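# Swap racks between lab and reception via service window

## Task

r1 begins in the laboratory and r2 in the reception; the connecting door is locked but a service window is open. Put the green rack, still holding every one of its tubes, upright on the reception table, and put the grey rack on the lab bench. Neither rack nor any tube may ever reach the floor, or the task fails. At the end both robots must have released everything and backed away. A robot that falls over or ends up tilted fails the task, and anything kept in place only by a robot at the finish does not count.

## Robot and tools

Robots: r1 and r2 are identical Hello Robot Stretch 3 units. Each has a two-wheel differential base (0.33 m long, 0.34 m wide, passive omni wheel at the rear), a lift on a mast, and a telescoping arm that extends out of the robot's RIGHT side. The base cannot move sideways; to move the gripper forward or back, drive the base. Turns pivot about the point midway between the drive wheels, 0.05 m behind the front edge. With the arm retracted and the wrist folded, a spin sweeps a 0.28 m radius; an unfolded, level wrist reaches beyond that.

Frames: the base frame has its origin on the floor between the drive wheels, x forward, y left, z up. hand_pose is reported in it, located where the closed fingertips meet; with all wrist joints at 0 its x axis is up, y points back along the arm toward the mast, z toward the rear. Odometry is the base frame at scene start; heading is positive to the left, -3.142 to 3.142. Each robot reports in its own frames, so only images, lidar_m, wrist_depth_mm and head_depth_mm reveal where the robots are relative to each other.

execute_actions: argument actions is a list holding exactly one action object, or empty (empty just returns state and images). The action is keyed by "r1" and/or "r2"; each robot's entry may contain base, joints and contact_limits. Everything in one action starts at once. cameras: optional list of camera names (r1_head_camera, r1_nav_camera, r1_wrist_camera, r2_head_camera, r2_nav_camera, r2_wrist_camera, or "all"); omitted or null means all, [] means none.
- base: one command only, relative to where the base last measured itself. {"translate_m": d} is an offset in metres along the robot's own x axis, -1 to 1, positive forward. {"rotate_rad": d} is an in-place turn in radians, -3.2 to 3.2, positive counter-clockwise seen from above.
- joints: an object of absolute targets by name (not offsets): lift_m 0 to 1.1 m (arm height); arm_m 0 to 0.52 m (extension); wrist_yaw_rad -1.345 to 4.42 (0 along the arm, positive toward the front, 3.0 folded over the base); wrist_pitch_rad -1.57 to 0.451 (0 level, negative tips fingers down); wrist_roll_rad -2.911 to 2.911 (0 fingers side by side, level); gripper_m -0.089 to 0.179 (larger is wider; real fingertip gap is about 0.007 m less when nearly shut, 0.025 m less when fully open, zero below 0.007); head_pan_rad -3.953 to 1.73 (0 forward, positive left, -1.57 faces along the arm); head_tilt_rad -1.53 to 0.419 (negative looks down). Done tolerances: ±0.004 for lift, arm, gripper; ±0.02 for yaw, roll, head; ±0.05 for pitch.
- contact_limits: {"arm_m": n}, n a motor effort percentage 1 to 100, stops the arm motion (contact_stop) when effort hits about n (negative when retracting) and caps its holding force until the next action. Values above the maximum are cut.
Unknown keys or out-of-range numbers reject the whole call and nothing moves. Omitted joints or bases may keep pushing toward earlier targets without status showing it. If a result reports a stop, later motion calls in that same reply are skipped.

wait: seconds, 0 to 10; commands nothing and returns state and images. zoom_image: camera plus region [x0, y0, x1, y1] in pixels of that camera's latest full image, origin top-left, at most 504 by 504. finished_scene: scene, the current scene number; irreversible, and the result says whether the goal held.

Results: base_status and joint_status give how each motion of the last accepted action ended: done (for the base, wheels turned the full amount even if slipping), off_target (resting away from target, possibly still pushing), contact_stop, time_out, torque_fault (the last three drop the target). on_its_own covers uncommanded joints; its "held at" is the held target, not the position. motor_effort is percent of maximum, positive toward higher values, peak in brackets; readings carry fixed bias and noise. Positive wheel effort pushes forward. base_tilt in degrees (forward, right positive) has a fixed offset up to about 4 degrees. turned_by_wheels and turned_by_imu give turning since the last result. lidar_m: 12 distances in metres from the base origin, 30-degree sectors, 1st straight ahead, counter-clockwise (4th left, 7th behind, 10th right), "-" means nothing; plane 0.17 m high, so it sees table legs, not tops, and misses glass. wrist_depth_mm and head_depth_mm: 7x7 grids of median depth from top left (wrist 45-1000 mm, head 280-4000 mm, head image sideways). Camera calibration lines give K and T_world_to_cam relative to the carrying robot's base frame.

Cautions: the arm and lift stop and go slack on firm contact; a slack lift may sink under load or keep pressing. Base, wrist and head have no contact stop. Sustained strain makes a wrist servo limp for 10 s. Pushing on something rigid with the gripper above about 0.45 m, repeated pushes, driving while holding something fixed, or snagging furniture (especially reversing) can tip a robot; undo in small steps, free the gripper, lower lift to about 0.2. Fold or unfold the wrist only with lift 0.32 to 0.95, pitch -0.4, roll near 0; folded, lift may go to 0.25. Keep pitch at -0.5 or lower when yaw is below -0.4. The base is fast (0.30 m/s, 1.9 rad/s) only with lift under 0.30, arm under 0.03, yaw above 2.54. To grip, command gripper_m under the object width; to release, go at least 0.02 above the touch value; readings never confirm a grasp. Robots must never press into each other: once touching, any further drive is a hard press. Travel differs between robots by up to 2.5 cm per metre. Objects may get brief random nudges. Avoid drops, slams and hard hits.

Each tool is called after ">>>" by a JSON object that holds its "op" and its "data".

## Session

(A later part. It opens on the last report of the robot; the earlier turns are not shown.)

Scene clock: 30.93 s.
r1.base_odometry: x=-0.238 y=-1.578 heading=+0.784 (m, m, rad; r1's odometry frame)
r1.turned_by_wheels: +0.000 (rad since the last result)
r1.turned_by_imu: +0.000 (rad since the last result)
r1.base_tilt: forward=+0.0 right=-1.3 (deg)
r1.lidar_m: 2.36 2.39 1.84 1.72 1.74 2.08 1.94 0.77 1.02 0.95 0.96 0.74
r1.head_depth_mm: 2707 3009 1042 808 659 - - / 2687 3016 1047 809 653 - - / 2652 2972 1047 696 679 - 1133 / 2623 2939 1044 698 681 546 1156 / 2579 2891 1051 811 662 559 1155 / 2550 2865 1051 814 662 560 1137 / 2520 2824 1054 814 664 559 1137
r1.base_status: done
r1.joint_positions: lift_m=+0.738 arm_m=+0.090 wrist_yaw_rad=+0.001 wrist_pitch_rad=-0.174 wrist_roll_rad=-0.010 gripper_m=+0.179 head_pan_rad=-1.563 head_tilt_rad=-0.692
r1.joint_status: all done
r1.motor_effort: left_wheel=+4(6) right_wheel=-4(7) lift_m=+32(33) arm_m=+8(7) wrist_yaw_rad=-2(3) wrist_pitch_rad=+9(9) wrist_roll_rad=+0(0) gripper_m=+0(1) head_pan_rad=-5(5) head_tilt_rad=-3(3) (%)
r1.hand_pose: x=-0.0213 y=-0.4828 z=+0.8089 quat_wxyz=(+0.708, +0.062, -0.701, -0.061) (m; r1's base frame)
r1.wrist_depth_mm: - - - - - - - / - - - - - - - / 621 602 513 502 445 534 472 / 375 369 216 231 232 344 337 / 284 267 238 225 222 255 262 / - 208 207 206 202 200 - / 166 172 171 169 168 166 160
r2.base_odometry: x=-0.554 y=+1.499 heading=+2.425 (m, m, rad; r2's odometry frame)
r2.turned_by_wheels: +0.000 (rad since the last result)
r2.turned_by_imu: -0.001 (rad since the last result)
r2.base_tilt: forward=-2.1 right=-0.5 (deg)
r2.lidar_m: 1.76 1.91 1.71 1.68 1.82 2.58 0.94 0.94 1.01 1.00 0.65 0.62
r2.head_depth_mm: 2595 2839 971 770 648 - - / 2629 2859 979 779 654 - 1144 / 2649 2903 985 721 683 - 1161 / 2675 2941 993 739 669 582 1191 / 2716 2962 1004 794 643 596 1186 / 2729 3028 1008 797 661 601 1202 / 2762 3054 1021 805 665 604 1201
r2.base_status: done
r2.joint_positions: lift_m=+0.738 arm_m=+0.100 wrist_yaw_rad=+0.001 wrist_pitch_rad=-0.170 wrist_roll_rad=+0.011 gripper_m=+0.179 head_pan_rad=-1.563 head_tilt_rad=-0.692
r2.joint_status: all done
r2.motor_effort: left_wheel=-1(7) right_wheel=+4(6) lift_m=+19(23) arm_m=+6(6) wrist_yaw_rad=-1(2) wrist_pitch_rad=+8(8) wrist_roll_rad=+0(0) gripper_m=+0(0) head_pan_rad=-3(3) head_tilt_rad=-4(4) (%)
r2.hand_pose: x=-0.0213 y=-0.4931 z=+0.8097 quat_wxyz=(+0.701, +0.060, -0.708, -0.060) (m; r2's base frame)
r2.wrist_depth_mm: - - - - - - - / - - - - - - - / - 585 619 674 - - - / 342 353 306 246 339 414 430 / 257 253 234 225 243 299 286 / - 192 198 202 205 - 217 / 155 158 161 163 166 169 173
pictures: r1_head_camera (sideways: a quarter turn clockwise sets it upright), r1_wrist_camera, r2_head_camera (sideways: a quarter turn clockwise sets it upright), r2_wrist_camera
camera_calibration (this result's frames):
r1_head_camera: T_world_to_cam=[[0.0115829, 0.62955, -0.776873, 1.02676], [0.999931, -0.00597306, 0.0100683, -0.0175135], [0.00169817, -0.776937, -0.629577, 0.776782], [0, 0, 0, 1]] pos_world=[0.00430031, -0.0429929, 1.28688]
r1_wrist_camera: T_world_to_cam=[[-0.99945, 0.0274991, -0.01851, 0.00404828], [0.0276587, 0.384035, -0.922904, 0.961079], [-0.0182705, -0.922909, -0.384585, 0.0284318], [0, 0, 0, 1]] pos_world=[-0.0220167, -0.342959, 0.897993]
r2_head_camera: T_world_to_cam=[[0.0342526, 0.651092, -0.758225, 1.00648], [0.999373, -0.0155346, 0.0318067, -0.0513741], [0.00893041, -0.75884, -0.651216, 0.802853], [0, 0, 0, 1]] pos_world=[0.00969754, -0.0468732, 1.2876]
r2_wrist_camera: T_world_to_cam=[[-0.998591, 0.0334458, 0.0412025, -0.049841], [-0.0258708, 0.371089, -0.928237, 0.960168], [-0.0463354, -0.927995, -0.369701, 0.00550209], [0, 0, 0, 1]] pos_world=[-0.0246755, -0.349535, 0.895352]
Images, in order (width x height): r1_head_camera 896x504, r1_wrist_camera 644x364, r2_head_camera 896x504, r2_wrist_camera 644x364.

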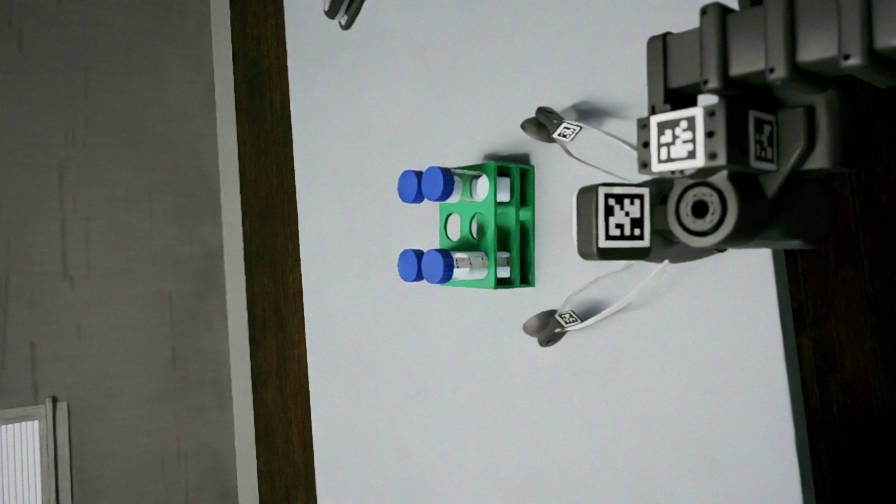

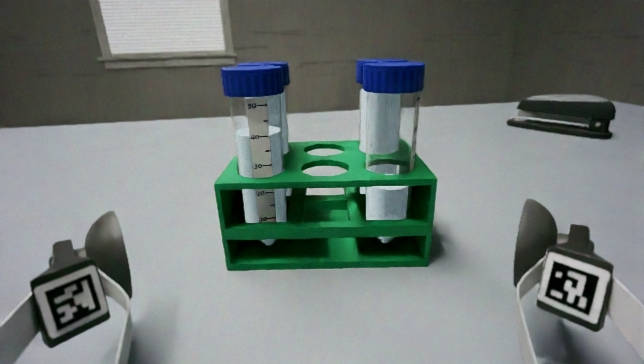

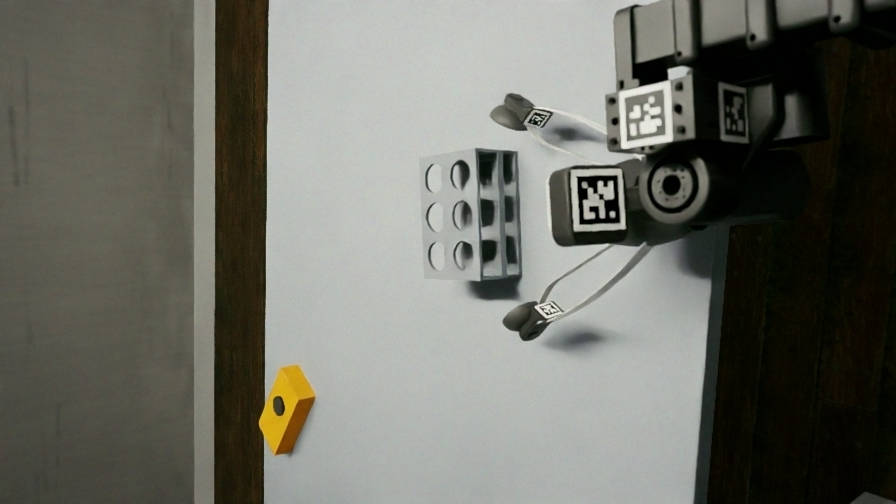

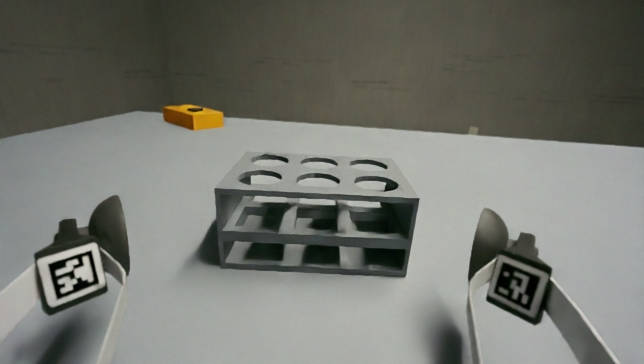

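>>> {"op": "execute_actions", "data": {"actions": [{"r1":{"joints":{"arm_m":0.165}},"r2":{"base":{"translate_m":-0.006},"joints":{"arm_m":0.17}}}], "cameras": []}}

>>> {"op": "execute_actions", "data": {"actions": [{"r1":{"joints":{"gripper_m":0.09}},"r2":{"joints":{"gripper_m":0.09}}}], "cameras": ["r1_head_camera","r2_head_camera","r1_wrist_camera","r2_wrist_camera"]}}

Scene clock: 32.97 s.
r1.base_odometry: x=-0.238 y=-1.578 heading=+0.784 (m, m, rad; r1's odometry frame)
r1.turned_by_wheels: +0.000 (rad since the last result)
r1.turned_by_imu: +0.000 (rad since the last result)
r1.base_tilt: forward=-0.1 right=-1.4 (deg)
r1.lidar_m: 2.36 2.39 1.85 1.72 1.74 2.08 1.93 0.77 1.02 0.95 0.97 0.74
r1.head_depth_mm: 2721 3000 1042 808 668 - - / 2687 3010 1046 808 699 - 1178 / 2652 2980 1048 696 - 533 1175 / 2605 2940 1043 697 662 546 1152 / 2591 2922 1046 812 661 559 1156 / 2565 2861 1048 812 664 559 1138 / 2514 2822 1052 814 665 560 1132
r1.base_status: not commanded
r1.joint_positions: lift_m=+0.738 arm_m=+0.165 wrist_yaw_rad=+0.001 wrist_pitch_rad=-0.174 wrist_roll_rad=-0.010 gripper_m=+0.179 head_pan_rad=-1.563 head_tilt_rad=-0.692
r1.joint_status: all done
r1.motor_effort: left_wheel=+3(3) right_wheel=-3(3) lift_m=+33(33) arm_m=+7(7) wrist_yaw_rad=+0(1) wrist_pitch_rad=+9(9) wrist_roll_rad=+0(0) gripper_m=+0(0) head_pan_rad=-4(5) head_tilt_rad=-2(3) (%)
r1.hand_pose: x=-0.0213 y=-0.5578 z=+0.8089 quat_wxyz=(+0.708, +0.062, -0.701, -0.061) (m; r1's base frame)
r1.wrist_depth_mm: - - - - - - - / - - 156 - 157 - - / - 584 122 558 165 487 429 / 373 366 134 328 174 343 337 / 283 266 136 159 150 192 262 / - 192 148 167 146 147 - / 166 171 153 152 151 160 159
r2.base_odometry: x=-0.550 y=+1.495 heading=+2.425 (m, m, rad; r2's odometry frame)
r2.turned_by_wheels: +0.000 (rad since the last result)
r2.turned_by_imu: +0.000 (rad since the last result)
r2.base_tilt: forward=-2.2 right=-0.6 (deg)
r2.lidar_m: 1.76 1.92 1.71 1.69 1.82 2.59 0.93 0.94 1.01 1.00 0.66 0.63
r2.head_depth_mm: 2618 2839 968 773 673 - 1149 / 2630 2858 977 799 - 554 1170 / 2635 2924 988 754 - 1270 1179 / 2671 2952 995 737 638 583 1184 / 2698 2959 1005 806 657 586 1182 / 2720 3010 1010 799 659 602 1197 / 2764 3055 1021 803 664 605 1198
r2.base_status: done
r2.joint_positions: lift_m=+0.738 arm_m=+0.170 wrist_yaw_rad=+0.001 wrist_pitch_rad=-0.170 wrist_roll_rad=+0.011 gripper_m=+0.179 head_pan_rad=-1.563 head_tilt_rad=-0.692
r2.joint_status: all done
r2.motor_effort: left_wheel=-2(6) right_wheel=+3(6) lift_m=+19(19) arm_m=+6(7) wrist_yaw_rad=+0(1) wrist_pitch_rad=+7(7) wrist_roll_rad=+0(0) gripper_m=+0(0) head_pan_rad=-3(3) head_tilt_rad=-4(4) (%)
r2.hand_pose: x=-0.0213 y=-0.5631 z=+0.8097 quat_wxyz=(+0.701, +0.060, -0.708, -0.060) (m; r2's base frame)
r2.wrist_depth_mm: - - - - - - - / - - - - - - - / - 555 577 - - - - / 341 348 337 378 391 407 424 / 255 236 153 161 171 294 285 / - 163 162 158 153 - 216 / 156 152 149 147 148 170 173
pictures: none
No camera images: the call's "cameras" was empty. Leave "cameras" out to get every camera's image.

Scene clock: 34.33 s.
r1.base_odometry: x=-0.238 y=-1.578 heading=+0.784 (m, m, rad; r1's odometry frame)
r1.turned_by_wheels: +0.000 (rad since the last result)
r1.turned_by_imu: +0.000 (rad since the last result)
r1.base_tilt: forward=+0.0 right=-1.3 (deg)
r1.lidar_m: 2.36 2.39 1.85 1.72 1.75 2.07 1.94 0.77 1.02 0.95 0.97 0.74
r1.head_depth_mm: 2716 3032 1043 807 668 - - / 2673 3016 1042 811 696 - 1177 / 2661 3010 1044 739 - 534 1175 / 2601 2922 1047 706 662 546 1155 / 2572 2906 1048 811 662 559 1158 / 2567 2848 1051 814 664 559 1137 / 2524 2836 1055 816 664 560 1132
r1.base_status: not commanded
r1.joint_positions: lift_m=+0.738 arm_m=+0.165 wrist_yaw_rad=-0.003 wrist_pitch_rad=-0.173 wrist_roll_rad=-0.010 gripper_m=+0.091 head_pan_rad=-1.563 head_tilt_rad=-0.692
r1.joint_status: all done
r1.motor_effort: left_wheel=+3(4) right_wheel=-2(3) lift_m=+32(33) arm_m=+7(7) wrist_yaw_rad=+2(3) wrist_pitch_rad=+9(9) wrist_roll_rad=+0(0) gripper_m=-22(100) head_pan_rad=-5(5) head_tilt_rad=-4(4) (%)
r1.hand_pose: x=-0.0223 y=-0.5578 z=+0.8090 quat_wxyz=(+0.708, +0.061, -0.701, -0.062) (m; r1's base frame)
r1.wrist_depth_mm: - - - - - - - / - - 163 - 123 - - / - 539 121 556 164 531 428 / 373 366 133 201 175 342 337 / 270 282 135 159 148 253 249 / 211 140 147 176 147 148 198 / - 165 153 152 151 160 165
r2.base_odometry: x=-0.550 y=+1.495 heading=+2.425 (m, m, rad; r2's odometry frame)
r2.turned_by_wheels: +0.000 (rad since the last result)
r2.turned_by_imu: +0.000 (rad since the last result)
r2.base_tilt: forward=-2.1 right=-0.6 (deg)
r2.lidar_m: 1.77 1.92 1.71 1.69 1.82 2.59 0.93 0.94 1.01 1.00 0.66 0.63
r2.head_depth_mm: 2595 2861 968 775 674 - 1147 / 2604 2909 976 778 - 554 1177 / 2668 2881 986 770 - 1271 1182 / 2695 2961 992 738 640 582 1185 / 2730 2959 1004 795 657 586 1190 / 2730 2994 1011 799 661 602 1192 / 2750 3033 1023 808 665 605 1203
r2.base_status: not commanded
r2.joint_positions: lift_m=+0.738 arm_m=+0.170 wrist_yaw_rad=+0.000 wrist_pitch_rad=-0.170 wrist_roll_rad=+0.011 gripper_m=+0.091 head_pan_rad=-1.563 head_tilt_rad=-0.692
r2.joint_status: all done
r2.motor_effort: left_wheel=-2(2) right_wheel=+3(4) lift_m=+19(19) arm_m=+6(6) wrist_yaw_rad=+0(1) wrist_pitch_rad=+7(7) wrist_roll_rad=+0(0) gripper_m=-23(96) head_pan_rad=-3(3) head_tilt_rad=-4(4) (%)
r2.hand_pose: x=-0.0215 y=-0.5631 z=+0.8098 quat_wxyz=(+0.701, +0.060, -0.708, -0.061) (m; r2's base frame)
r2.wrist_depth_mm: - - - - - - - / - - - - - - - / - 567 571 - - - - / 336 351 336 379 388 413 432 / 246 204 151 163 167 282 287 / 195 163 170 176 152 216 215 / 155 152 150 152 154 168 172
pictures: r1_head_camera (sideways: a quarter turn clockwise sets it upright), r1_wrist_camera, r2_head_camera (sideways: a quarter turn clockwise sets it upright), r2_wrist_camera
camera_calibration (this result's frames):
r1_head_camera: T_world_to_cam=[[0.0115829, 0.629551, -0.776873, 1.02676], [0.999931, -0.00597306, 0.0100683, -0.0175135], [0.00169817, -0.776936, -0.629577, 0.776782], [0, 0, 0, 1]] pos_world=[0.00430031, -0.0429929, 1.28688]
r1_wrist_camera: T_world_to_cam=[[-0.999335, 0.0314074, -0.0185036, 0.00731812], [0.0291534, 0.383878, -0.922923, 0.98989], [-0.0218835, -0.922849, -0.384539, -0.0409054], [0, 0, 0, 1]] pos_world=[-0.0224405, -0.417976, 0.897998]
r2_head_camera: T_world_to_cam=[[0.0342536, 0.651092, -0.758225, 1.00648], [0.999373, -0.0155361, 0.0318067, -0.0513741], [0.00892923, -0.75884, -0.651216, 0.802853], [0, 0, 0, 1]] pos_world=[0.00969747, -0.0468732, 1.2876]
r2_wrist_camera: T_world_to_cam=[[-0.998564, 0.0342531, 0.0412011, -0.0472435], [-0.0255705, 0.371089, -0.928245, 0.986163], [-0.0470845, -0.927965, -0.36968, -0.0594943], [0, 0, 0, 1]] pos_world=[-0.0247602, -0.419545, 0.895354]
Images, in order (width x height): r1_head_camera 896x504, r1_wrist_camera 644x364, r2_head_camera 896x504, r2_wrist_camera 644x364.

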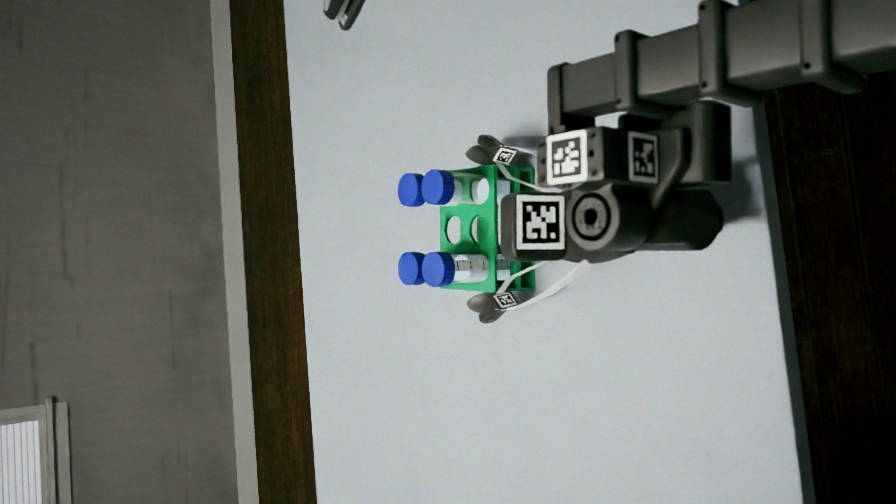

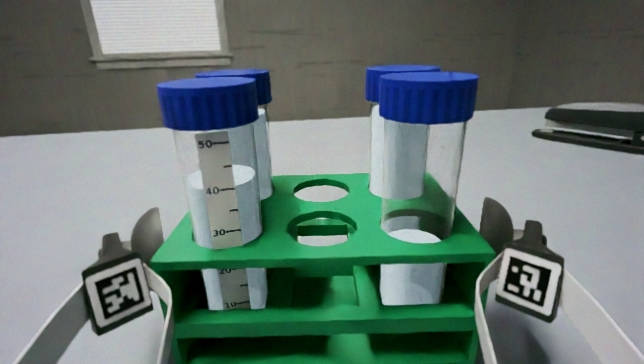

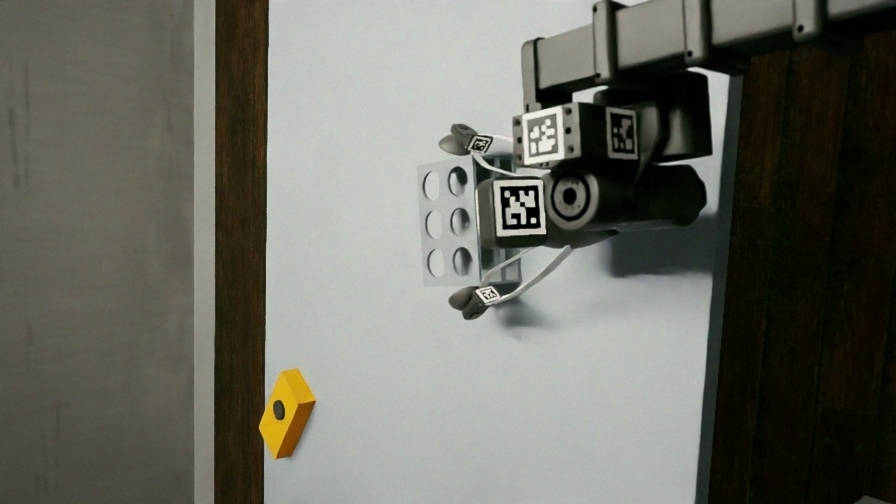

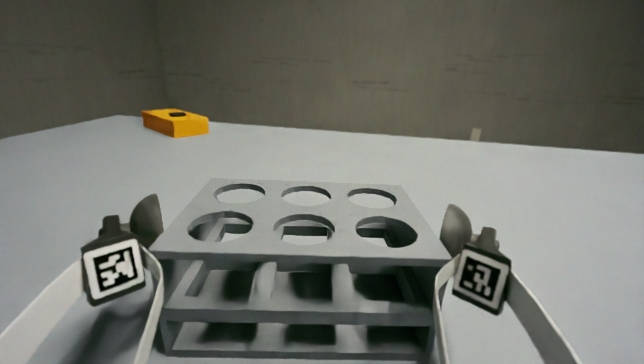

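>>> {"op": "execute_actions", "data": {"actions": [{"r1":{"joints":{"gripper_m":0.05}},"r2":{"joints":{"gripper_m":0.06}}}], "cameras": []}}

>>> {"op": "execute_actions", "data": {"actions": [{"r1":{"joints":{"lift_m":0.8}},"r2":{"joints":{"lift_m":0.8}}}], "cameras": ["r1_wrist_camera","r2_wrist_camera"]}}

>>> {"op": "execute_actions", "data": {"actions": [{"r1":{"base":{"translate_m":0.1},"joints":{"lift_m":0.85}},"r2":{"base":{"rotate_rad":-0.12},"joints":{"lift_m":0.85}}}], "cameras": ["r1_wrist_camera","r2_wrist_camera"]}}

Scene clock: 35.97 s.
r1.base_odometry: x=-0.238 y=-1.578 heading=+0.784 (m, m, rad; r1's odometry frame)
r1.turned_by_wheels: +0.000 (rad since the last result)
r1.turned_by_imu: +0.000 (rad since the last result)
r1.base_tilt: forward=-0.1 right=-1.4 (deg)
r1.lidar_m: 2.36 2.39 1.85 1.72 1.75 2.08 1.94 0.77 1.02 0.95 0.96 0.74
r1.head_depth_mm: 2719 3050 1043 807 669 - - / 2687 3014 1045 808 696 - 1176 / 2637 2985 1044 750 - 533 1176 / 2608 2952 1047 708 662 546 1157 / 2597 2903 1048 812 662 559 1154 / 2559 2844 1048 814 663 560 1134 / 2525 2815 1055 814 664 560 1132
r1.base_status: not commanded
r1.joint_positions: lift_m=+0.738 arm_m=+0.165 wrist_yaw_rad=-0.003 wrist_pitch_rad=-0.173 wrist_roll_rad=-0.010 gripper_m=+0.052 head_pan_rad=-1.563 head_tilt_rad=-0.692
r1.joint_status: all done
r1.motor_effort: left_wheel=+3(3) right_wheel=-2(3) lift_m=+33(32) arm_m=+7(7) wrist_yaw_rad=+3(3) wrist_pitch_rad=+9(9) wrist_roll_rad=+0(0) gripper_m=-36(100) head_pan_rad=-4(5) head_tilt_rad=-3(4) (%)
r1.hand_pose: x=-0.0223 y=-0.5578 z=+0.8090 quat_wxyz=(+0.708, +0.061, -0.701, -0.062) (m; r1's base frame)
r1.wrist_depth_mm: - - - - - - - / - - 162 - 122 - - / - 534 127 560 164 488 429 / 376 366 133 201 174 343 335 / 270 281 136 159 142 200 249 / 210 135 147 172 147 148 198 / - 165 153 152 150 160 165
r2.base_odometry: x=-0.550 y=+1.495 heading=+2.425 (m, m, rad; r2's odometry frame)
r2.turned_by_wheels: +0.000 (rad since the last result)
r2.turned_by_imu: +0.000 (rad since the last result)
r2.base_tilt: forward=-2.1 right=-0.5 (deg)
r2.lidar_m: 1.76 1.92 1.71 1.69 1.82 2.58 0.93 0.94 1.01 1.00 0.66 0.63
r2.head_depth_mm: 2601 2874 968 773 673 - 1149 / 2635 2867 977 779 - 553 1172 / 2678 2886 983 769 - 1274 1181 / 2675 2922 998 739 640 582 1184 / 2712 2980 1003 798 656 586 1193 / 2726 3009 1009 800 662 601 1193 / 2732 3031 1022 805 664 605 1202
r2.base_status: not commanded
r2.joint_positions: lift_m=+0.738 arm_m=+0.170 wrist_yaw_rad=+0.000 wrist_pitch_rad=-0.170 wrist_roll_rad=+0.011 gripper_m=+0.061 head_pan_rad=-1.563 head_tilt_rad=-0.692
r2.joint_status: all done
r2.motor_effort: left_wheel=-2(2) right_wheel=+3(4) lift_m=+19(19) arm_m=+6(6) wrist_yaw_rad=+0(1) wrist_pitch_rad=+7(8) wrist_roll_rad=+0(0) gripper_m=-34(100) head_pan_rad=-3(3) head_tilt_rad=-4(4) (%)
r2.hand_pose: x=-0.0215 y=-0.5631 z=+0.8098 quat_wxyz=(+0.701, +0.060, -0.708, -0.061) (m; r2's base frame)
r2.wrist_depth_mm: - - - - - - - / - - - - - - - / - 556 577 - - - - / 337 356 331 379 395 409 430 / 243 246 151 161 163 287 283 / 197 164 171 177 156 216 214 / 155 152 149 151 153 167 172
pictures: none
No camera images: the call's "cameras" was empty. Leave "cameras" out to get every camera's image.

Scene clock: 37.37 s.
r1.base_odometry: x=-0.238 y=-1.578 heading=+0.784 (m, m, rad; r1's odometry frame)
r1.turned_by_wheels: +0.000 (rad since the last result)
r1.turned_by_imu: +0.000 (rad since the last result)
r1.base_tilt: forward=+0.0 right=-1.4 (deg)
r1.lidar_m: 2.36 2.40 1.84 1.72 1.74 2.08 1.94 0.77 1.02 0.95 0.96 0.74
r1.head_depth_mm: 2704 3039 1041 806 - - 1128 / 2701 3028 1045 834 - 545 1174 / 2658 2977 1047 677 - 547 1179 / 2609 2926 1048 654 653 558 1154 / 2576 2918 1048 838 662 559 1153 / 2555 2877 1048 813 663 559 1133 / 2511 2811 1049 815 664 560 1137
r1.base_status: not commanded
r1.joint_positions: lift_m=+0.800 arm_m=+0.165 wrist_yaw_rad=-0.002 wrist_pitch_rad=-0.206 wrist_roll_rad=-0.010 gripper_m=+0.059 head_pan_rad=-1.563 head_tilt_rad=-0.692
r1.joint_status: all done
r1.on_its_own: gripper_m is held at +0.058, not at your +0.050, by its stall guard, which is still easing
r1.motor_effort: left_wheel=+3(3) right_wheel=-2(2) lift_m=+49(50) arm_m=+7(7) wrist_yaw_rad=+1(3) wrist_pitch_rad=+22(23) wrist_roll_rad=+0(0) gripper_m=-33(36) head_pan_rad=-5(4) head_tilt_rad=-4(3) (%)
r1.hand_pose: x=-0.0219 y=-0.5555 z=+0.8624 quat_wxyz=(+0.707, +0.073, -0.700, -0.073) (m; r1's base frame)
r1.wrist_depth_mm: - - - - - - - / - - - - - - - / - - 138 - 176 676 658 / 489 481 146 472 182 455 425 / 364 375 140 169 162 360 341 / 288 - 146 180 146 147 278 / 238 229 144 141 140 223 228
r2.base_odometry: x=-0.550 y=+1.495 heading=+2.425 (m, m, rad; r2's odometry frame)
r2.turned_by_wheels: +0.000 (rad since the last result)
r2.turned_by_imu: +0.000 (rad since the last result)
r2.base_tilt: forward=-2.2 right=-0.6 (deg)
r2.lidar_m: 1.77 1.91 1.71 1.69 1.81 2.59 0.94 0.94 1.01 1.00 0.66 0.63
r2.head_depth_mm: 2617 2854 969 797 - 549 1153 / 2641 2887 978 823 - 564 1182 / 2645 2931 984 696 - 578 1178 / 2677 2938 989 696 645 582 1189 / 2689 2957 1005 770 657 586 1190 / 2732 3005 1010 800 662 600 1195 / 2733 3013 1020 805 664 605 1195
r2.base_status: not commanded
r2.joint_positions: lift_m=+0.800 arm_m=+0.170 wrist_yaw_rad=+0.000 wrist_pitch_rad=-0.176 wrist_roll_rad=+0.011 gripper_m=+0.068 head_pan_rad=-1.563 head_tilt_rad=-0.692
r2.joint_status: all done
r2.on_its_own: gripper_m is held at +0.067, not at your +0.060, by its stall guard, which is still easing
r2.motor_effort: left_wheel=-2(3) right_wheel=+3(4) lift_m=+26(29) arm_m=+6(6) wrist_yaw_rad=+0(0) wrist_pitch_rad=+10(10) wrist_roll_rad=+0(0) gripper_m=-31(34) head_pan_rad=-3(3) head_tilt_rad=-4(4) (%)
r2.hand_pose: x=-0.0215 y=-0.5627 z=+0.8698 quat_wxyz=(+0.701, +0.062, -0.708, -0.063) (m; r2's base frame)
r2.wrist_depth_mm: - - - - - - - / - - - - - - - / - - - - - - - / 481 500 513 531 557 595 605 / 344 355 155 163 167 421 408 / 281 150 171 176 158 312 306 / 220 218 149 152 148 242 250
pictures: r1_wrist_camera, r2_wrist_camera
camera_calibration (this result's frames):
r1_wrist_camera: T_world_to_cam=[[-0.999386, 0.0303828, -0.0174636, 0.00716424], [0.0284753, 0.41357, -0.910027, 1.0437], [-0.0204267, -0.909965, -0.414182, 0.0145689], [0, 0, 0, 1]] pos_world=[-0.0222621, -0.418602, 0.955951]
r2_wrist_camera: T_world_to_cam=[[-0.998564, 0.0339935, 0.0414128, -0.050062], [-0.0255723, 0.37683, -0.925929, 1.04298], [-0.0470812, -0.925658, -0.37542, -0.0306092], [0, 0, 0, 1]] pos_world=[-0.0247598, -0.419658, 0.956306]
Images, in order (width x height): r1_wrist_camera 644x364, r2_wrist_camera 644x364.

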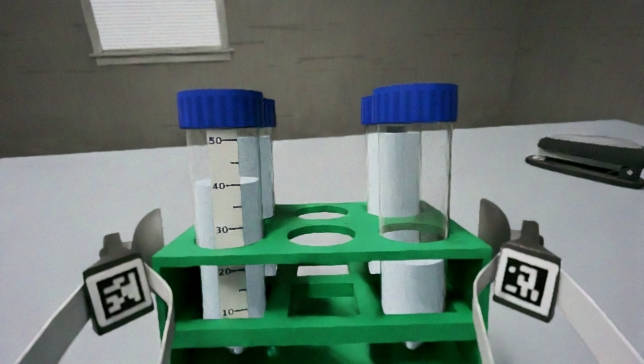

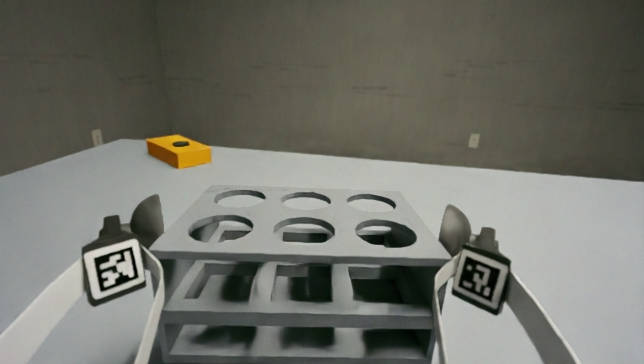

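Scene clock: 39.37 s.
r1.base_odometry: x=-0.167 y=-1.507 heading=+0.784 (m, m, rad; r1's odometry frame)
r1.turned_by_wheels: +0.000 (rad since the last result)
r1.turned_by_imu: +0.000 (rad since the last result)
r1.base_tilt: forward=+0.0 right=-1.4 (deg)
r1.lidar_m: 2.26 2.29 1.86 1.73 1.75 2.19 2.04 0.85 1.01 0.94 0.95 0.65
r1.head_depth_mm: 2704 3047 1040 862 - 555 1174 / 2676 3015 1043 881 - 557 1149 / 2624 2976 1047 - - 558 1151 / 2606 2922 1045 612 647 558 1135 / 2562 2892 1044 788 664 559 1128 / 2537 2872 1048 814 663 559 1115 / 2488 2800 1052 813 663 560 1113
r1.base_status: done
r1.joint_positions: lift_m=+0.850 arm_m=+0.165 wrist_yaw_rad=+0.000 wrist_pitch_rad=-0.207 wrist_roll_rad=-0.010 gripper_m=+0.070 head_pan_rad=-1.563 head_tilt_rad=-0.692
r1.joint_status: all done
r1.on_its_own: gripper_m is held at +0.069, not at your +0.050, by its stall guard, which is still easing
r1.motor_effort: left_wheel=+3(8) right_wheel=-4(3) lift_m=+48(51) arm_m=+7(7) wrist_yaw_rad=+0(2) wrist_pitch_rad=+23(22) wrist_roll_rad=+0(0) gripper_m=-29(33) head_pan_rad=-4(5) head_tilt_rad=-4(3) (%)
r1.hand_pose: x=-0.0216 y=-0.5554 z=+0.9122 quat_wxyz=(+0.707, +0.073, -0.700, -0.073) (m; r1's base frame)
r1.wrist_depth_mm: - - - - - - - / - - - - - - - / - - 139 - 176 - - / - 604 146 582 183 572 514 / 455 472 141 168 163 450 431 / 362 - 146 180 147 147 349 / 301 289 144 141 139 282 288
r2.base_odometry: x=-0.550 y=+1.495 heading=+2.305 (m, m, rad; r2's odometry frame)
r2.turned_by_wheels: -0.120 (rad since the last result)
r2.turned_by_imu: -0.123 (rad since the last result)
r2.base_tilt: forward=-2.1 right=-0.5 (deg)
r2.lidar_m: 1.76 1.84 1.75 1.69 1.76 2.44 2.56 0.93 1.03 1.00 1.04 0.63
r2.head_depth_mm: 2667 2882 968 - - 573 1171 / 2667 2910 981 - 610 576 1179 / 2652 2927 1020 - 612 580 1179 / 2682 2916 1016 684 653 581 1182 / 2650 2915 1005 783 657 585 1190 / 2639 2925 1008 797 661 587 1197 / 2666 2902 999 804 664 578 1194
r2.base_status: done
r2.joint_positions: lift_m=+0.850 arm_m=+0.170 wrist_yaw_rad=+0.000 wrist_pitch_rad=-0.177 wrist_roll_rad=+0.011 gripper_m=+0.078 head_pan_rad=-1.563 head_tilt_rad=-0.692
r2.joint_status: all done
r2.on_its_own: gripper_m is held at +0.077, not at your +0.060, by its stall guard, which is still easing
r2.motor_effort: left_wheel=+4(6) right_wheel=-4(6) lift_m=+26(26) arm_m=+6(5) wrist_yaw_rad=+0(0) wrist_pitch_rad=+10(10) wrist_roll_rad=+0(0) gripper_m=-28(31) head_pan_rad=-3(3) head_tilt_rad=-4(4) (%)
r2.hand_pose: x=-0.0215 y=-0.5626 z=+0.9197 quat_wxyz=(+0.701, +0.062, -0.708, -0.063) (m; r2's base frame)
r2.wrist_depth_mm: - - - - - - - / - - - - - - - / - - - - - - - / 599 596 628 678 699 - - / 431 441 155 163 168 522 514 / 351 151 172 178 157 391 385 / 275 273 148 151 149 306 315
pictures: r1_wrist_camera, r2_wrist_camera
camera_calibration (this result's frames):
r1_wrist_camera: T_world_to_cam=[[-0.999419, 0.0292902, -0.0174381, 0.00767348], [0.028017, 0.414402, -0.909662, 1.0891], [-0.0194179, -0.909622, -0.414982, 0.0362015], [0, 0, 0, 1]] pos_world=[-0.0221412, -0.418619, 1.00587]
r2_wrist_camera: T_world_to_cam=[[-0.998561, 0.0340412, 0.0414316, -0.0521364], [-0.0255456, 0.377344, -0.925721, 1.08924], [-0.0471466, -0.925447, -0.375932, -0.0112669], [0, 0, 0, 1]] pos_world=[-0.0247672, -0.419671, 1.00626]
Images, in order (width x height): r1_wrist_camera 644x364, r2_wrist_camera 644x364.

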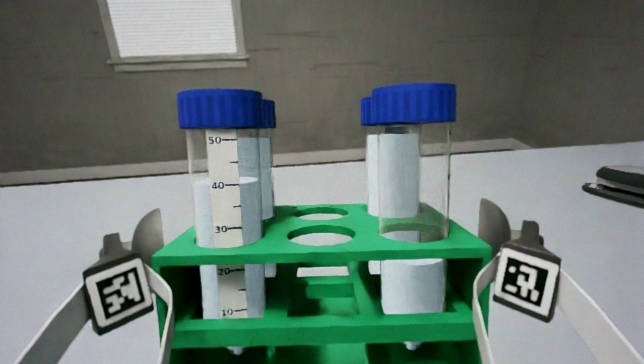

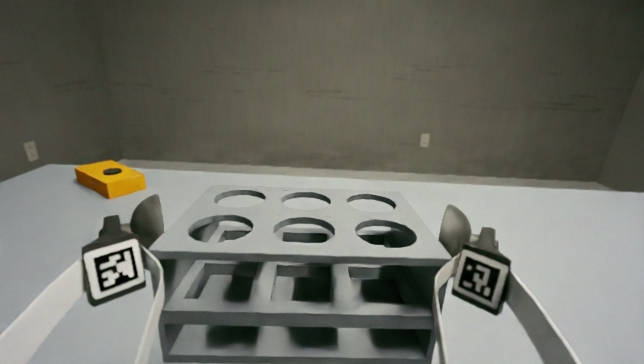

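The green rack pivoted; regrasp deeper.

>>> {"op": "execute_actions", "data": {"actions": [{"r1":{"joints":{"lift_m":0.742,"gripper_m":0.08}},"r2":{"base":{"translate_m":-0.15},"joints":{"gripper_m":0.085}}}], "cameras": ["r1_wrist_camera"]}}

>>> {"op": "execute_actions", "data": {"actions": [{"r1":{"joints":{"gripper_m":0.17}},"r2":{"base":{"translate_m":-0.1}}}], "cameras": []}}

>>> {"op": "execute_actions", "data": {"actions": [{"r1":{"joints":{"arm_m":0.183}},"r2":{"base":{"translate_m":-0.1}}}], "cameras": []}}

>>> {"op": "execute_actions", "data": {"actions": [{"r1":{"joints":{"gripper_m":0.08}},"r2":{"base":{"translate_m":-0.1}}}], "cameras": ["r1_wrist_camera"]}}

>>> {"op": "execute_actions", "data": {"actions": [{"r1":{"joints":{"lift_m":0.8}},"r2":{"base":{"translate_m":-0.1}}}], "cameras": ["r1_wrist_camera","r1_head_camera"]}}

Scene clock: 42.83 s.
r1.base_odometry: x=-0.167 y=-1.507 heading=+0.784 (m, m, rad; r1's odometry frame)
r1.turned_by_wheels: +0.000 (rad since the last result)
r1.turned_by_imu: -0.001 (rad since the last result)
r1.base_tilt: forward=-0.1 right=-1.3 (deg)
r1.lidar_m: 2.26 2.29 1.86 1.73 1.75 2.19 2.04 0.85 1.01 0.94 0.95 0.65
r1.head_depth_mm: 2688 3038 1043 805 676 - - / 2683 3006 1042 809 697 - 1152 / 2620 2965 1048 728 - 534 1154 / 2600 2941 1048 718 662 547 1134 / 2570 2878 1049 813 662 558 1130 / 2563 2851 1052 812 662 559 1113 / 2497 2807 1057 816 663 559 1116
r1.base_status: not commanded
r1.joint_positions: lift_m=+0.742 arm_m=+0.165 wrist_yaw_rad=+0.000 wrist_pitch_rad=-0.174 wrist_roll_rad=-0.010 gripper_m=+0.088 head_pan_rad=-1.563 head_tilt_rad=-0.692
r1.joint_status: gripper_m off_target (ended at +0.088, target +0.080); the others done
r1.on_its_own: gripper_m is held at +0.086, not at your +0.080, by its stall guard, which is not easing now
r1.motor_effort: left_wheel=+3(3) right_wheel=-4(3) lift_m=+33(44) arm_m=+7(7) wrist_yaw_rad=+0(0) wrist_pitch_rad=+9(23) wrist_roll_rad=+0(0) gripper_m=-22(26) head_pan_rad=-4(5) head_tilt_rad=-3(4) (%)
r1.hand_pose: x=-0.0216 y=-0.5578 z=+0.8128 quat_wxyz=(+0.708, +0.062, -0.701, -0.062) (m; r1's base frame)
r1.wrist_depth_mm: - - - - - - - / - - 176 - 156 - - / - - 131 579 167 548 482 / 385 378 136 317 175 352 345 / 276 290 138 160 153 252 258 / 217 136 148 176 147 147 205 / - 170 143 152 151 165 169
r2.base_odometry: x=-0.449 y=+1.384 heading=+2.305 (m, m, rad; r2's odometry frame)
r2.turned_by_wheels: +0.000 (rad since the last result)
r2.turned_by_imu: +0.000 (rad since the last result)
r2.base_tilt: forward=-2.1 right=-0.6 (deg)
r2.lidar_m: 1.91 2.00 1.76 1.69 1.76 2.43 2.41 0.79 1.03 1.00 1.04 0.76
r2.head_depth_mm: 2673 2900 966 - - 573 1168 / 2685 2881 980 - 608 576 1177 / 2668 2921 1017 - 612 579 1181 / 2660 2944 1010 684 653 582 1186 / 2639 2915 1008 781 657 585 1188 / 2612 2916 1010 799 660 575 1194 / 2653 2935 1022 805 665 579 1201
r2.base_status: done
r2.joint_positions: lift_m=+0.850 arm_m=+0.170 wrist_yaw_rad=+0.000 wrist_pitch_rad=-0.177 wrist_roll_rad=+0.011 gripper_m=+0.098 head_pan_rad=-1.563 head_tilt_rad=-0.692
r2.joint_status: gripper_m off_target (ended at +0.098, target +0.085)
r2.on_its_own: gripper_m is held at +0.097, not at your +0.085, by its stall guard, which is still easing
r2.motor_effort: left_wheel=+5(4) right_wheel=-4(10) lift_m=+26(26) arm_m=+6(5) wrist_yaw_rad=-1(0) wrist_pitch_rad=+10(10) wrist_roll_rad=+0(0) gripper_m=-20(24) head_pan_rad=-4(3) head_tilt_rad=-4(4) (%)
r2.hand_pose: x=-0.0215 y=-0.5626 z=+0.9197 quat_wxyz=(+0.701, +0.062, -0.708, -0.063) (m; r2's base frame)
r2.wrist_depth_mm: - - - - - - - / - - - - - - - / - - - - - - - / 560 637 641 663 - - - / 435 310 155 163 169 515 514 / 337 151 170 175 158 391 389 / 275 273 149 151 148 300 313
pictures: r1_wrist_camera
camera_calibration (this result's frames):
r1_wrist_camera: T_world_to_cam=[[-0.999418, 0.0287477, -0.0183777, 0.00645884], [0.0280271, 0.384509, -0.922696, 0.993539], [-0.019459, -0.922673, -0.385091, -0.0387888], [0, 0, 0, 1]] pos_world=[-0.0221458, -0.418, 0.901916]
Images, in order (width x height): r1_wrist_camera 644x364.

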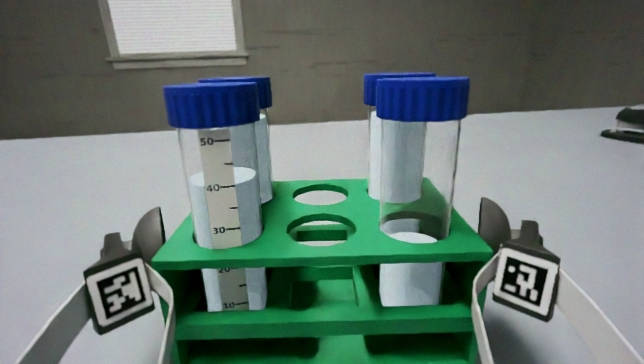

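Scene clock: 45.30 s.
r1.base_odometry: x=-0.167 y=-1.507 heading=+0.784 (m, m, rad; r1's odometry frame)
r1.turned_by_wheels: +0.000 (rad since the last result)
r1.turned_by_imu: -0.001 (rad since the last result)
r1.base_tilt: forward=-0.1 right=-1.4 (deg)
r1.lidar_m: 2.26 2.29 1.86 1.73 1.75 2.18 2.04 0.86 1.01 0.94 0.96 0.64
r1.head_depth_mm: 2690 3003 1043 807 677 - - / 2667 3013 1045 808 696 - 1152 / 2629 2987 1046 760 - 533 1153 / 2620 2944 1046 718 661 545 1133 / 2581 2899 1051 825 662 559 1133 / 2546 2862 1052 813 664 559 1116 / 2512 2824 1052 815 662 560 1112
r1.base_status: not commanded
r1.joint_positions: lift_m=+0.742 arm_m=+0.165 wrist_yaw_rad=+0.000 wrist_pitch_rad=-0.175 wrist_roll_rad=-0.010 gripper_m=+0.170 head_pan_rad=-1.563 head_tilt_rad=-0.692
r1.joint_status: all done
r1.motor_effort: left_wheel=+3(3) right_wheel=-3(3) lift_m=+33(33) arm_m=+7(7) wrist_yaw_rad=+0(0) wrist_pitch_rad=+10(13) wrist_roll_rad=+0(0) gripper_m=+0(93) head_pan_rad=-5(4) head_tilt_rad=-4(3) (%)
r1.hand_pose: x=-0.0216 y=-0.5577 z=+0.8125 quat_wxyz=(+0.708, +0.062, -0.701, -0.062) (m; r1's base frame)
r1.wrist_depth_mm: - - - - - - - / - - 176 - 159 - - / - 548 124 567 162 539 485 / 383 375 137 318 176 350 343 / 276 274 137 167 159 273 257 / - 145 150 180 151 148 211 / 170 170 147 156 155 170 163
r2.base_odometry: x=-0.382 y=+1.310 heading=+2.305 (m, m, rad; r2's odometry frame)
r2.turned_by_wheels: +0.000 (rad since the last result)
r2.turned_by_imu: +0.000 (rad since the last result)
r2.base_tilt: forward=-2.1 right=-0.6 (deg)
r2.lidar_m: 2.02 2.10 1.75 1.69 1.73 2.37 2.31 0.70 1.03 0.99 1.04 0.85
r2.head_depth_mm: 2673 2887 966 - - 573 1169 / 2659 2894 983 - 609 575 1172 / 2641 2930 1020 - 613 578 1178 / 2660 2931 1013 682 653 582 1187 / 2661 2927 1004 785 656 575 1190 / 2642 2918 1013 800 661 575 1195 / 2640 2900 1018 803 666 578 1200
r2.base_status: done
r2.joint_positions: lift_m=+0.850 arm_m=+0.170 wrist_yaw_rad=+0.000 wrist_pitch_rad=-0.177 wrist_roll_rad=+0.011 gripper_m=+0.098 head_pan_rad=-1.563 head_tilt_rad=-0.692
r2.joint_status: not commanded
r2.on_its_own: gripper_m is held at +0.097, not at your +0.085, by its stall guard, which is not easing now
r2.motor_effort: left_wheel=+4(5) right_wheel=-4(9) lift_m=+26(26) arm_m=+6(6) wrist_yaw_rad=+0(0) wrist_pitch_rad=+10(10) wrist_roll_rad=+0(0) gripper_m=-20(20) head_pan_rad=-3(3) head_tilt_rad=-4(4) (%)
r2.hand_pose: x=-0.0215 y=-0.5626 z=+0.9197 quat_wxyz=(+0.701, +0.062, -0.708, -0.063) (m; r2's base frame)
r2.wrist_depth_mm: - - - - - - - / - - - - - - - / - - - - - - - / 606 627 648 660 - - - / 440 307 156 163 168 509 522 / 339 152 170 176 157 391 386 / 276 274 149 150 148 304 315
pictures: none
No camera images: the call's "cameras" was empty. Leave "cameras" out to get every camera's image.

Scene clock: 47.77 s.
r1.base_odometry: x=-0.167 y=-1.507 heading=+0.784 (m, m, rad; r1's odometry frame)
r1.turned_by_wheels: +0.000 (rad since the last result)
r1.turned_by_imu: -0.001 (rad since the last result)
r1.base_tilt: forward=+0.1 right=-1.4 (deg)
r1.lidar_m: 2.26 2.30 1.85 1.73 1.76 2.18 2.04 0.85 1.01 0.94 0.96 0.65
r1.head_depth_mm: 2701 3024 1042 807 676 - - / 2684 3007 1043 810 - 534 1148 / 2663 2965 1047 749 - 546 1152 / 2614 2923 1044 708 653 547 1132 / 2583 2890 1050 825 662 559 1134 / 2544 2865 1049 812 662 558 1112 / 2514 2816 1055 815 664 559 1113
r1.base_status: not commanded
r1.joint_positions: lift_m=+0.742 arm_m=+0.183 wrist_yaw_rad=-0.001 wrist_pitch_rad=-0.175 wrist_roll_rad=-0.010 gripper_m=+0.170 head_pan_rad=-1.563 head_tilt_rad=-0.692
r1.joint_status: all done
r1.motor_effort: left_wheel=+3(3) right_wheel=-4(3) lift_m=+33(33) arm_m=+8(8) wrist_yaw_rad=+1(0) wrist_pitch_rad=+9(9) wrist_roll_rad=+0(0) gripper_m=+0(0) head_pan_rad=-4(5) head_tilt_rad=-3(3) (%)
r1.hand_pose: x=-0.0216 y=-0.5756 z=+0.8126 quat_wxyz=(+0.708, +0.062, -0.701, -0.062) (m; r1's base frame)
r1.wrist_depth_mm: - - - - - - - / - - - - 156 - - / - 490 107 571 109 487 531 / 383 375 132 361 162 351 345 / 277 275 122 159 156 259 262 / - 126 123 124 130 126 211 / 170 144 133 136 134 158 163
r2.base_odometry: x=-0.315 y=+1.235 heading=+2.305 (m, m, rad; r2's odometry frame)
r2.turned_by_wheels: +0.000 (rad since the last result)
r2.turned_by_imu: +0.000 (rad since the last result)
r2.base_tilt: forward=-2.1 right=-0.6 (deg)
r2.lidar_m: 2.11 2.21 1.75 1.69 1.74 2.25 2.21 0.62 1.03 0.99 1.03 0.94
r2.head_depth_mm: 2674 2889 971 - - 574 1167 / 2681 2898 976 - 608 576 1175 / 2689 2892 1018 - 612 580 1177 / 2661 2883 1013 684 654 571 1188 / 2640 2912 1004 783 657 572 1184 / 2661 2897 1010 797 661 576 1197 / 2642 2919 1019 806 665 577 1203
r2.base_status: done
r2.joint_positions: lift_m=+0.850 arm_m=+0.170 wrist_yaw_rad=+0.000 wrist_pitch_rad=-0.177 wrist_roll_rad=+0.011 gripper_m=+0.098 head_pan_rad=-1.563 head_tilt_rad=-0.692
r2.joint_status: not commanded
r2.on_its_own: gripper_m is held at +0.097, not at your +0.085, by its stall guard, which is not easing now
r2.motor_effort: left_wheel=+4(4) right_wheel=-4(9) lift_m=+26(26) arm_m=+5(6) wrist_yaw_rad=+0(1) wrist_pitch_rad=+10(10) wrist_roll_rad=+0(0) gripper_m=-20(19) head_pan_rad=-3(3) head_tilt_rad=-4(4) (%)
r2.hand_pose: x=-0.0215 y=-0.5626 z=+0.9197 quat_wxyz=(+0.701, +0.062, -0.708, -0.063) (m; r2's base frame)
r2.wrist_depth_mm: - - - - - - - / - - - - - - - / - - - - - - - / 615 630 644 681 - - - / 437 310 156 162 167 514 504 / 338 151 170 177 157 395 383 / 274 274 149 150 148 304 312
pictures: none
No camera images: the call's "cameras" was empty. Leave "cameras" out to get every camera's image.

Scene clock: 50.23 s.
r1.base_odometry: x=-0.167 y=-1.507 heading=+0.784 (m, m, rad; r1's odometry frame)
r1.turned_by_wheels: +0.000 (rad since the last result)
r1.turned_by_imu: -0.001 (rad since the last result)
r1.base_tilt: forward=-0.1 right=-1.4 (deg)
r1.lidar_m: 2.26 2.29 1.86 1.73 1.75 2.19 2.03 0.86 1.01 0.94 0.95 0.65
r1.head_depth_mm: 2701 3025 1041 807 677 - - / 2672 3002 1044 808 - 533 1150 / 2638 2973 1045 712 - 545 1154 / 2626 2943 1044 697 653 547 1131 / 2576 2912 1049 813 662 559 1133 / 2548 2838 1051 814 662 560 1116 / 2502 2821 1052 813 665 560 1112
r1.base_status: not commanded
r1.joint_positions: lift_m=+0.742 arm_m=+0.183 wrist_yaw_rad=+0.000 wrist_pitch_rad=-0.173 wrist_roll_rad=-0.010 gripper_m=+0.086 head_pan_rad=-1.563 head_tilt_rad=-0.692
r1.joint_status: gripper_m off_target (ended at +0.086, target +0.080)
r1.on_its_own: gripper_m is held at +0.087, not at your +0.080, by its stall guard, which is still easing
r1.motor_effort: left_wheel=+4(4) right_wheel=-3(3) lift_m=+33(33) arm_m=+7(8) wrist_yaw_rad=-1(0) wrist_pitch_rad=+9(9) wrist_roll_rad=+0(0) gripper_m=-6(100) head_pan_rad=-5(4) head_tilt_rad=-4(4) (%)
r1.hand_pose: x=-0.0216 y=-0.5758 z=+0.8130 quat_wxyz=(+0.708, +0.062, -0.701, -0.061) (m; r1's base frame)
r1.wrist_depth_mm: - - - - - - - / - - - - 160 - - / - 547 119 579 124 543 529 / 389 375 141 318 176 353 347 / 276 289 137 169 161 276 257 / 222 134 144 164 147 147 208 / 172 170 148 146 144 165 169
r2.base_odometry: x=-0.248 y=+1.161 heading=+2.306 (m, m, rad; r2's odometry frame)
r2.turned_by_wheels: +0.000 (rad since the last result)
r2.turned_by_imu: +0.000 (rad since the last result)
r2.base_tilt: forward=-2.1 right=-0.5 (deg)
r2.lidar_m: 2.22 2.32 1.75 1.69 1.75 2.15 2.11 0.54 1.02 0.99 1.03 1.03
r2.head_depth_mm: 2655 2867 967 - - 573 1168 / 2689 2895 983 - 609 577 1179 / 2651 2900 1020 - 612 578 1179 / 2661 2904 1012 683 652 569 1190 / 2635 2947 1004 782 658 572 1189 / 2642 2899 1008 799 661 575 1193 / 2633 2860 1021 803 665 579 1197
r2.base_status: done
r2.joint_positions: lift_m=+0.850 arm_m=+0.170 wrist_yaw_rad=+0.000 wrist_pitch_rad=-0.177 wrist_roll_rad=+0.011 gripper_m=+0.098 head_pan_rad=-1.563 head_tilt_rad=-0.692
r2.joint_status: not commanded
r2.on_its_own: gripper_m is held at +0.097, not at your +0.085, by its stall guard, which is not easing now
r2.motor_effort: left_wheel=+4(5) right_wheel=-4(8) lift_m=+26(26) arm_m=+6(6) wrist_yaw_rad=+1(0) wrist_pitch_rad=+10(10) wrist_roll_rad=+0(0) gripper_m=-20(19) head_pan_rad=-3(3) head_tilt_rad=-4(4) (%)
r2.hand_pose: x=-0.0215 y=-0.5626 z=+0.9197 quat_wxyz=(+0.701, +0.062, -0.708, -0.063) (m; r2's base frame)
r2.wrist_depth_mm: - - - - - - - / - - - - - - - / - - - - - - - / 605 621 638 668 - - - / 435 310 156 163 168 513 - / 343 151 171 176 158 394 386 / 273 275 149 150 148 307 312
pictures: r1_wrist_camera
camera_calibration (this result's frames):
r1_wrist_camera: T_world_to_cam=[[-0.999422, 0.0285801, -0.0184057, 0.00694609], [0.0279692, 0.383594, -0.923078, 1.00049], [-0.0193213, -0.923059, -0.384172, -0.0563494], [0, 0, 0, 1]] pos_world=[-0.0221296, -0.435995, 0.902011]
Images, in order (width x height): r1_wrist_camera 644x364.

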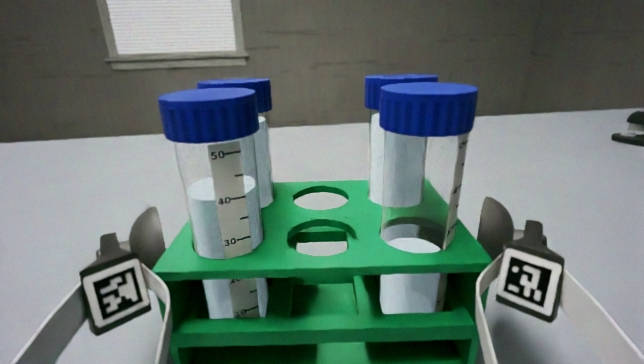

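Scene clock: 52.70 s.
r1.base_odometry: x=-0.167 y=-1.507 heading=+0.784 (m, m, rad; r1's odometry frame)
r1.turned_by_wheels: +0.000 (rad since the last result)
r1.turned_by_imu: -0.001 (rad since the last result)
r1.base_tilt: forward=-0.1 right=-1.3 (deg)
r1.lidar_m: 2.26 2.29 1.86 1.72 1.76 2.19 2.04 0.86 1.01 0.94 0.95 0.65
r1.head_depth_mm: 2714 3036 1041 808 - - 1138 / 2699 3004 1045 863 - 545 1147 / 2639 2976 1045 712 - 558 1154 / 2617 2938 1046 665 653 558 1133 / 2568 2900 1050 812 663 559 1136 / 2527 2862 1052 811 662 560 1114 / 2498 2795 1049 812 663 559 1110
r1.base_status: not commanded
r1.joint_positions: lift_m=+0.800 arm_m=+0.183 wrist_yaw_rad=+0.000 wrist_pitch_rad=-0.204 wrist_roll_rad=-0.010 gripper_m=+0.091 head_pan_rad=-1.563 head_tilt_rad=-0.692
r1.joint_status: all done
r1.on_its_own: gripper_m is held at +0.090, not at your +0.080, by its stall guard, which is not easing now
r1.motor_effort: left_wheel=+4(4) right_wheel=-3(2) lift_m=+49(50) arm_m=+7(7) wrist_yaw_rad=+0(0) wrist_pitch_rad=+21(22) wrist_roll_rad=+0(0) gripper_m=-21(22) head_pan_rad=-5(4) head_tilt_rad=-3(3) (%)
r1.hand_pose: x=-0.0216 y=-0.5737 z=+0.8630 quat_wxyz=(+0.707, +0.072, -0.700, -0.072) (m; r1's base frame)
r1.wrist_depth_mm: - - - - - - - / - - - - - - - / - - - - - - 660 / 499 486 203 467 209 452 447 / 368 381 153 353 192 361 343 / 289 145 141 210 142 143 280 / 240 222 135 159 124 215 229
r2.base_odometry: x=-0.181 y=+1.087 heading=+2.306 (m, m, rad; r2's odometry frame)
r2.turned_by_wheels: +0.000 (rad since the last result)
r2.turned_by_imu: +0.000 (rad since the last result)
r2.base_tilt: forward=-2.1 right=-0.5 (deg)
r2.lidar_m: 2.32 2.38 1.75 1.68 1.75 2.05 2.01 0.47 0.46 0.99 1.03 1.13
r2.head_depth_mm: 2684 2838 972 - - 573 1171 / 2658 2894 980 - 609 576 1178 / 2623 2955 1024 - 613 568 1178 / 2659 2904 1012 668 652 570 1187 / 2661 2895 1004 782 657 572 1193 / 2648 2895 1009 799 660 575 1192 / 2631 2904 1021 803 665 578 1204
r2.base_status: done
r2.joint_positions: lift_m=+0.850 arm_m=+0.170 wrist_yaw_rad=+0.000 wrist_pitch_rad=-0.177 wrist_roll_rad=+0.011 gripper_m=+0.098 head_pan_rad=-1.563 head_tilt_rad=-0.692
r2.joint_status: not commanded
r2.on_its_own: gripper_m is held at +0.097, not at your +0.085, by its stall guard, which is not easing now
r2.motor_effort: left_wheel=+4(6) right_wheel=-4(9) lift_m=+26(26) arm_m=+6(5) wrist_yaw_rad=+0(0) wrist_pitch_rad=+10(10) wrist_roll_rad=+0(0) gripper_m=-20(20) head_pan_rad=-3(3) head_tilt_rad=-4(4) (%)
r2.hand_pose: x=-0.0215 y=-0.5626 z=+0.9197 quat_wxyz=(+0.701, +0.062, -0.708, -0.063) (m; r2's base frame)
r2.wrist_depth_mm: - - - - - - - / - - - - - - - / - - - - - - - / 610 621 638 687 - - - / 439 308 156 162 167 531 - / 336 150 171 177 157 388 405 / 275 273 149 150 148 308 312
pictures: r1_head_camera (sideways: a quarter turn clockwise sets it upright), r1_wrist_camera
camera_calibration (this result's frames):
r1_head_camera: T_world_to_cam=[[0.0115832, 0.629569, -0.776858, 1.02674], [0.999931, -0.00597401, 0.0100679, -0.0175131], [0.0016975, -0.776922, -0.629595, 0.776806], [0, 0, 0, 1]] pos_world=[0.00430028, -0.0429925, 1.28688]
r1_wrist_camera: T_world_to_cam=[[-0.999422, 0.0291335, -0.0175329, 0.00736667], [0.0279799, 0.411651, -0.910912, 1.05134], [-0.0193207, -0.910876, -0.412228, -0.00394009], [0, 0, 0, 1]] pos_world=[-0.0221302, -0.436589, 0.956184]
Images, in order (width x height): r1_head_camera 896x504, r1_wrist_camera 644x364.

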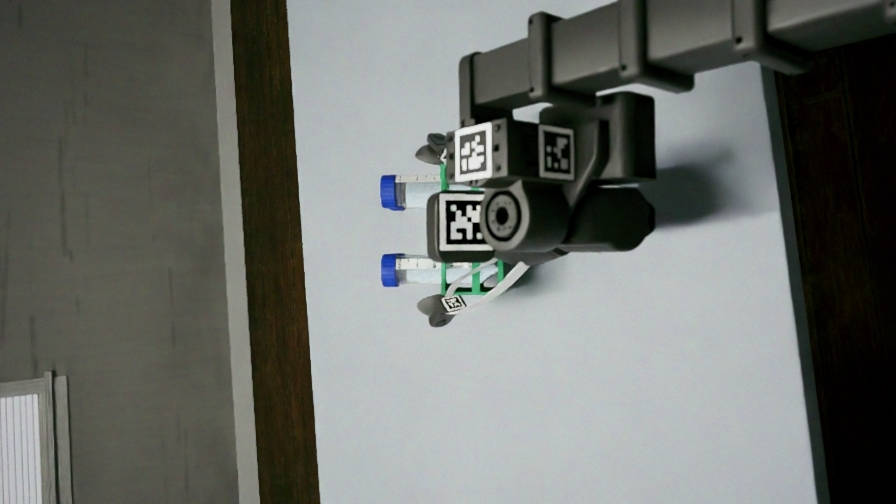

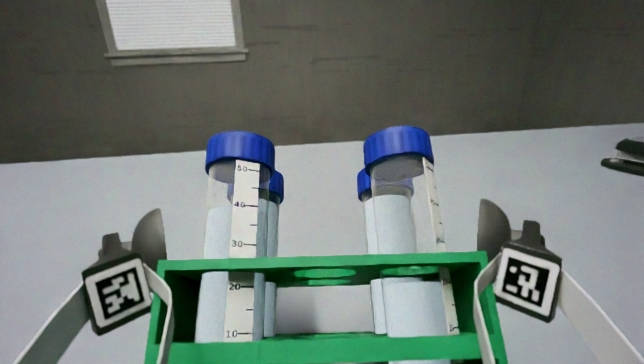

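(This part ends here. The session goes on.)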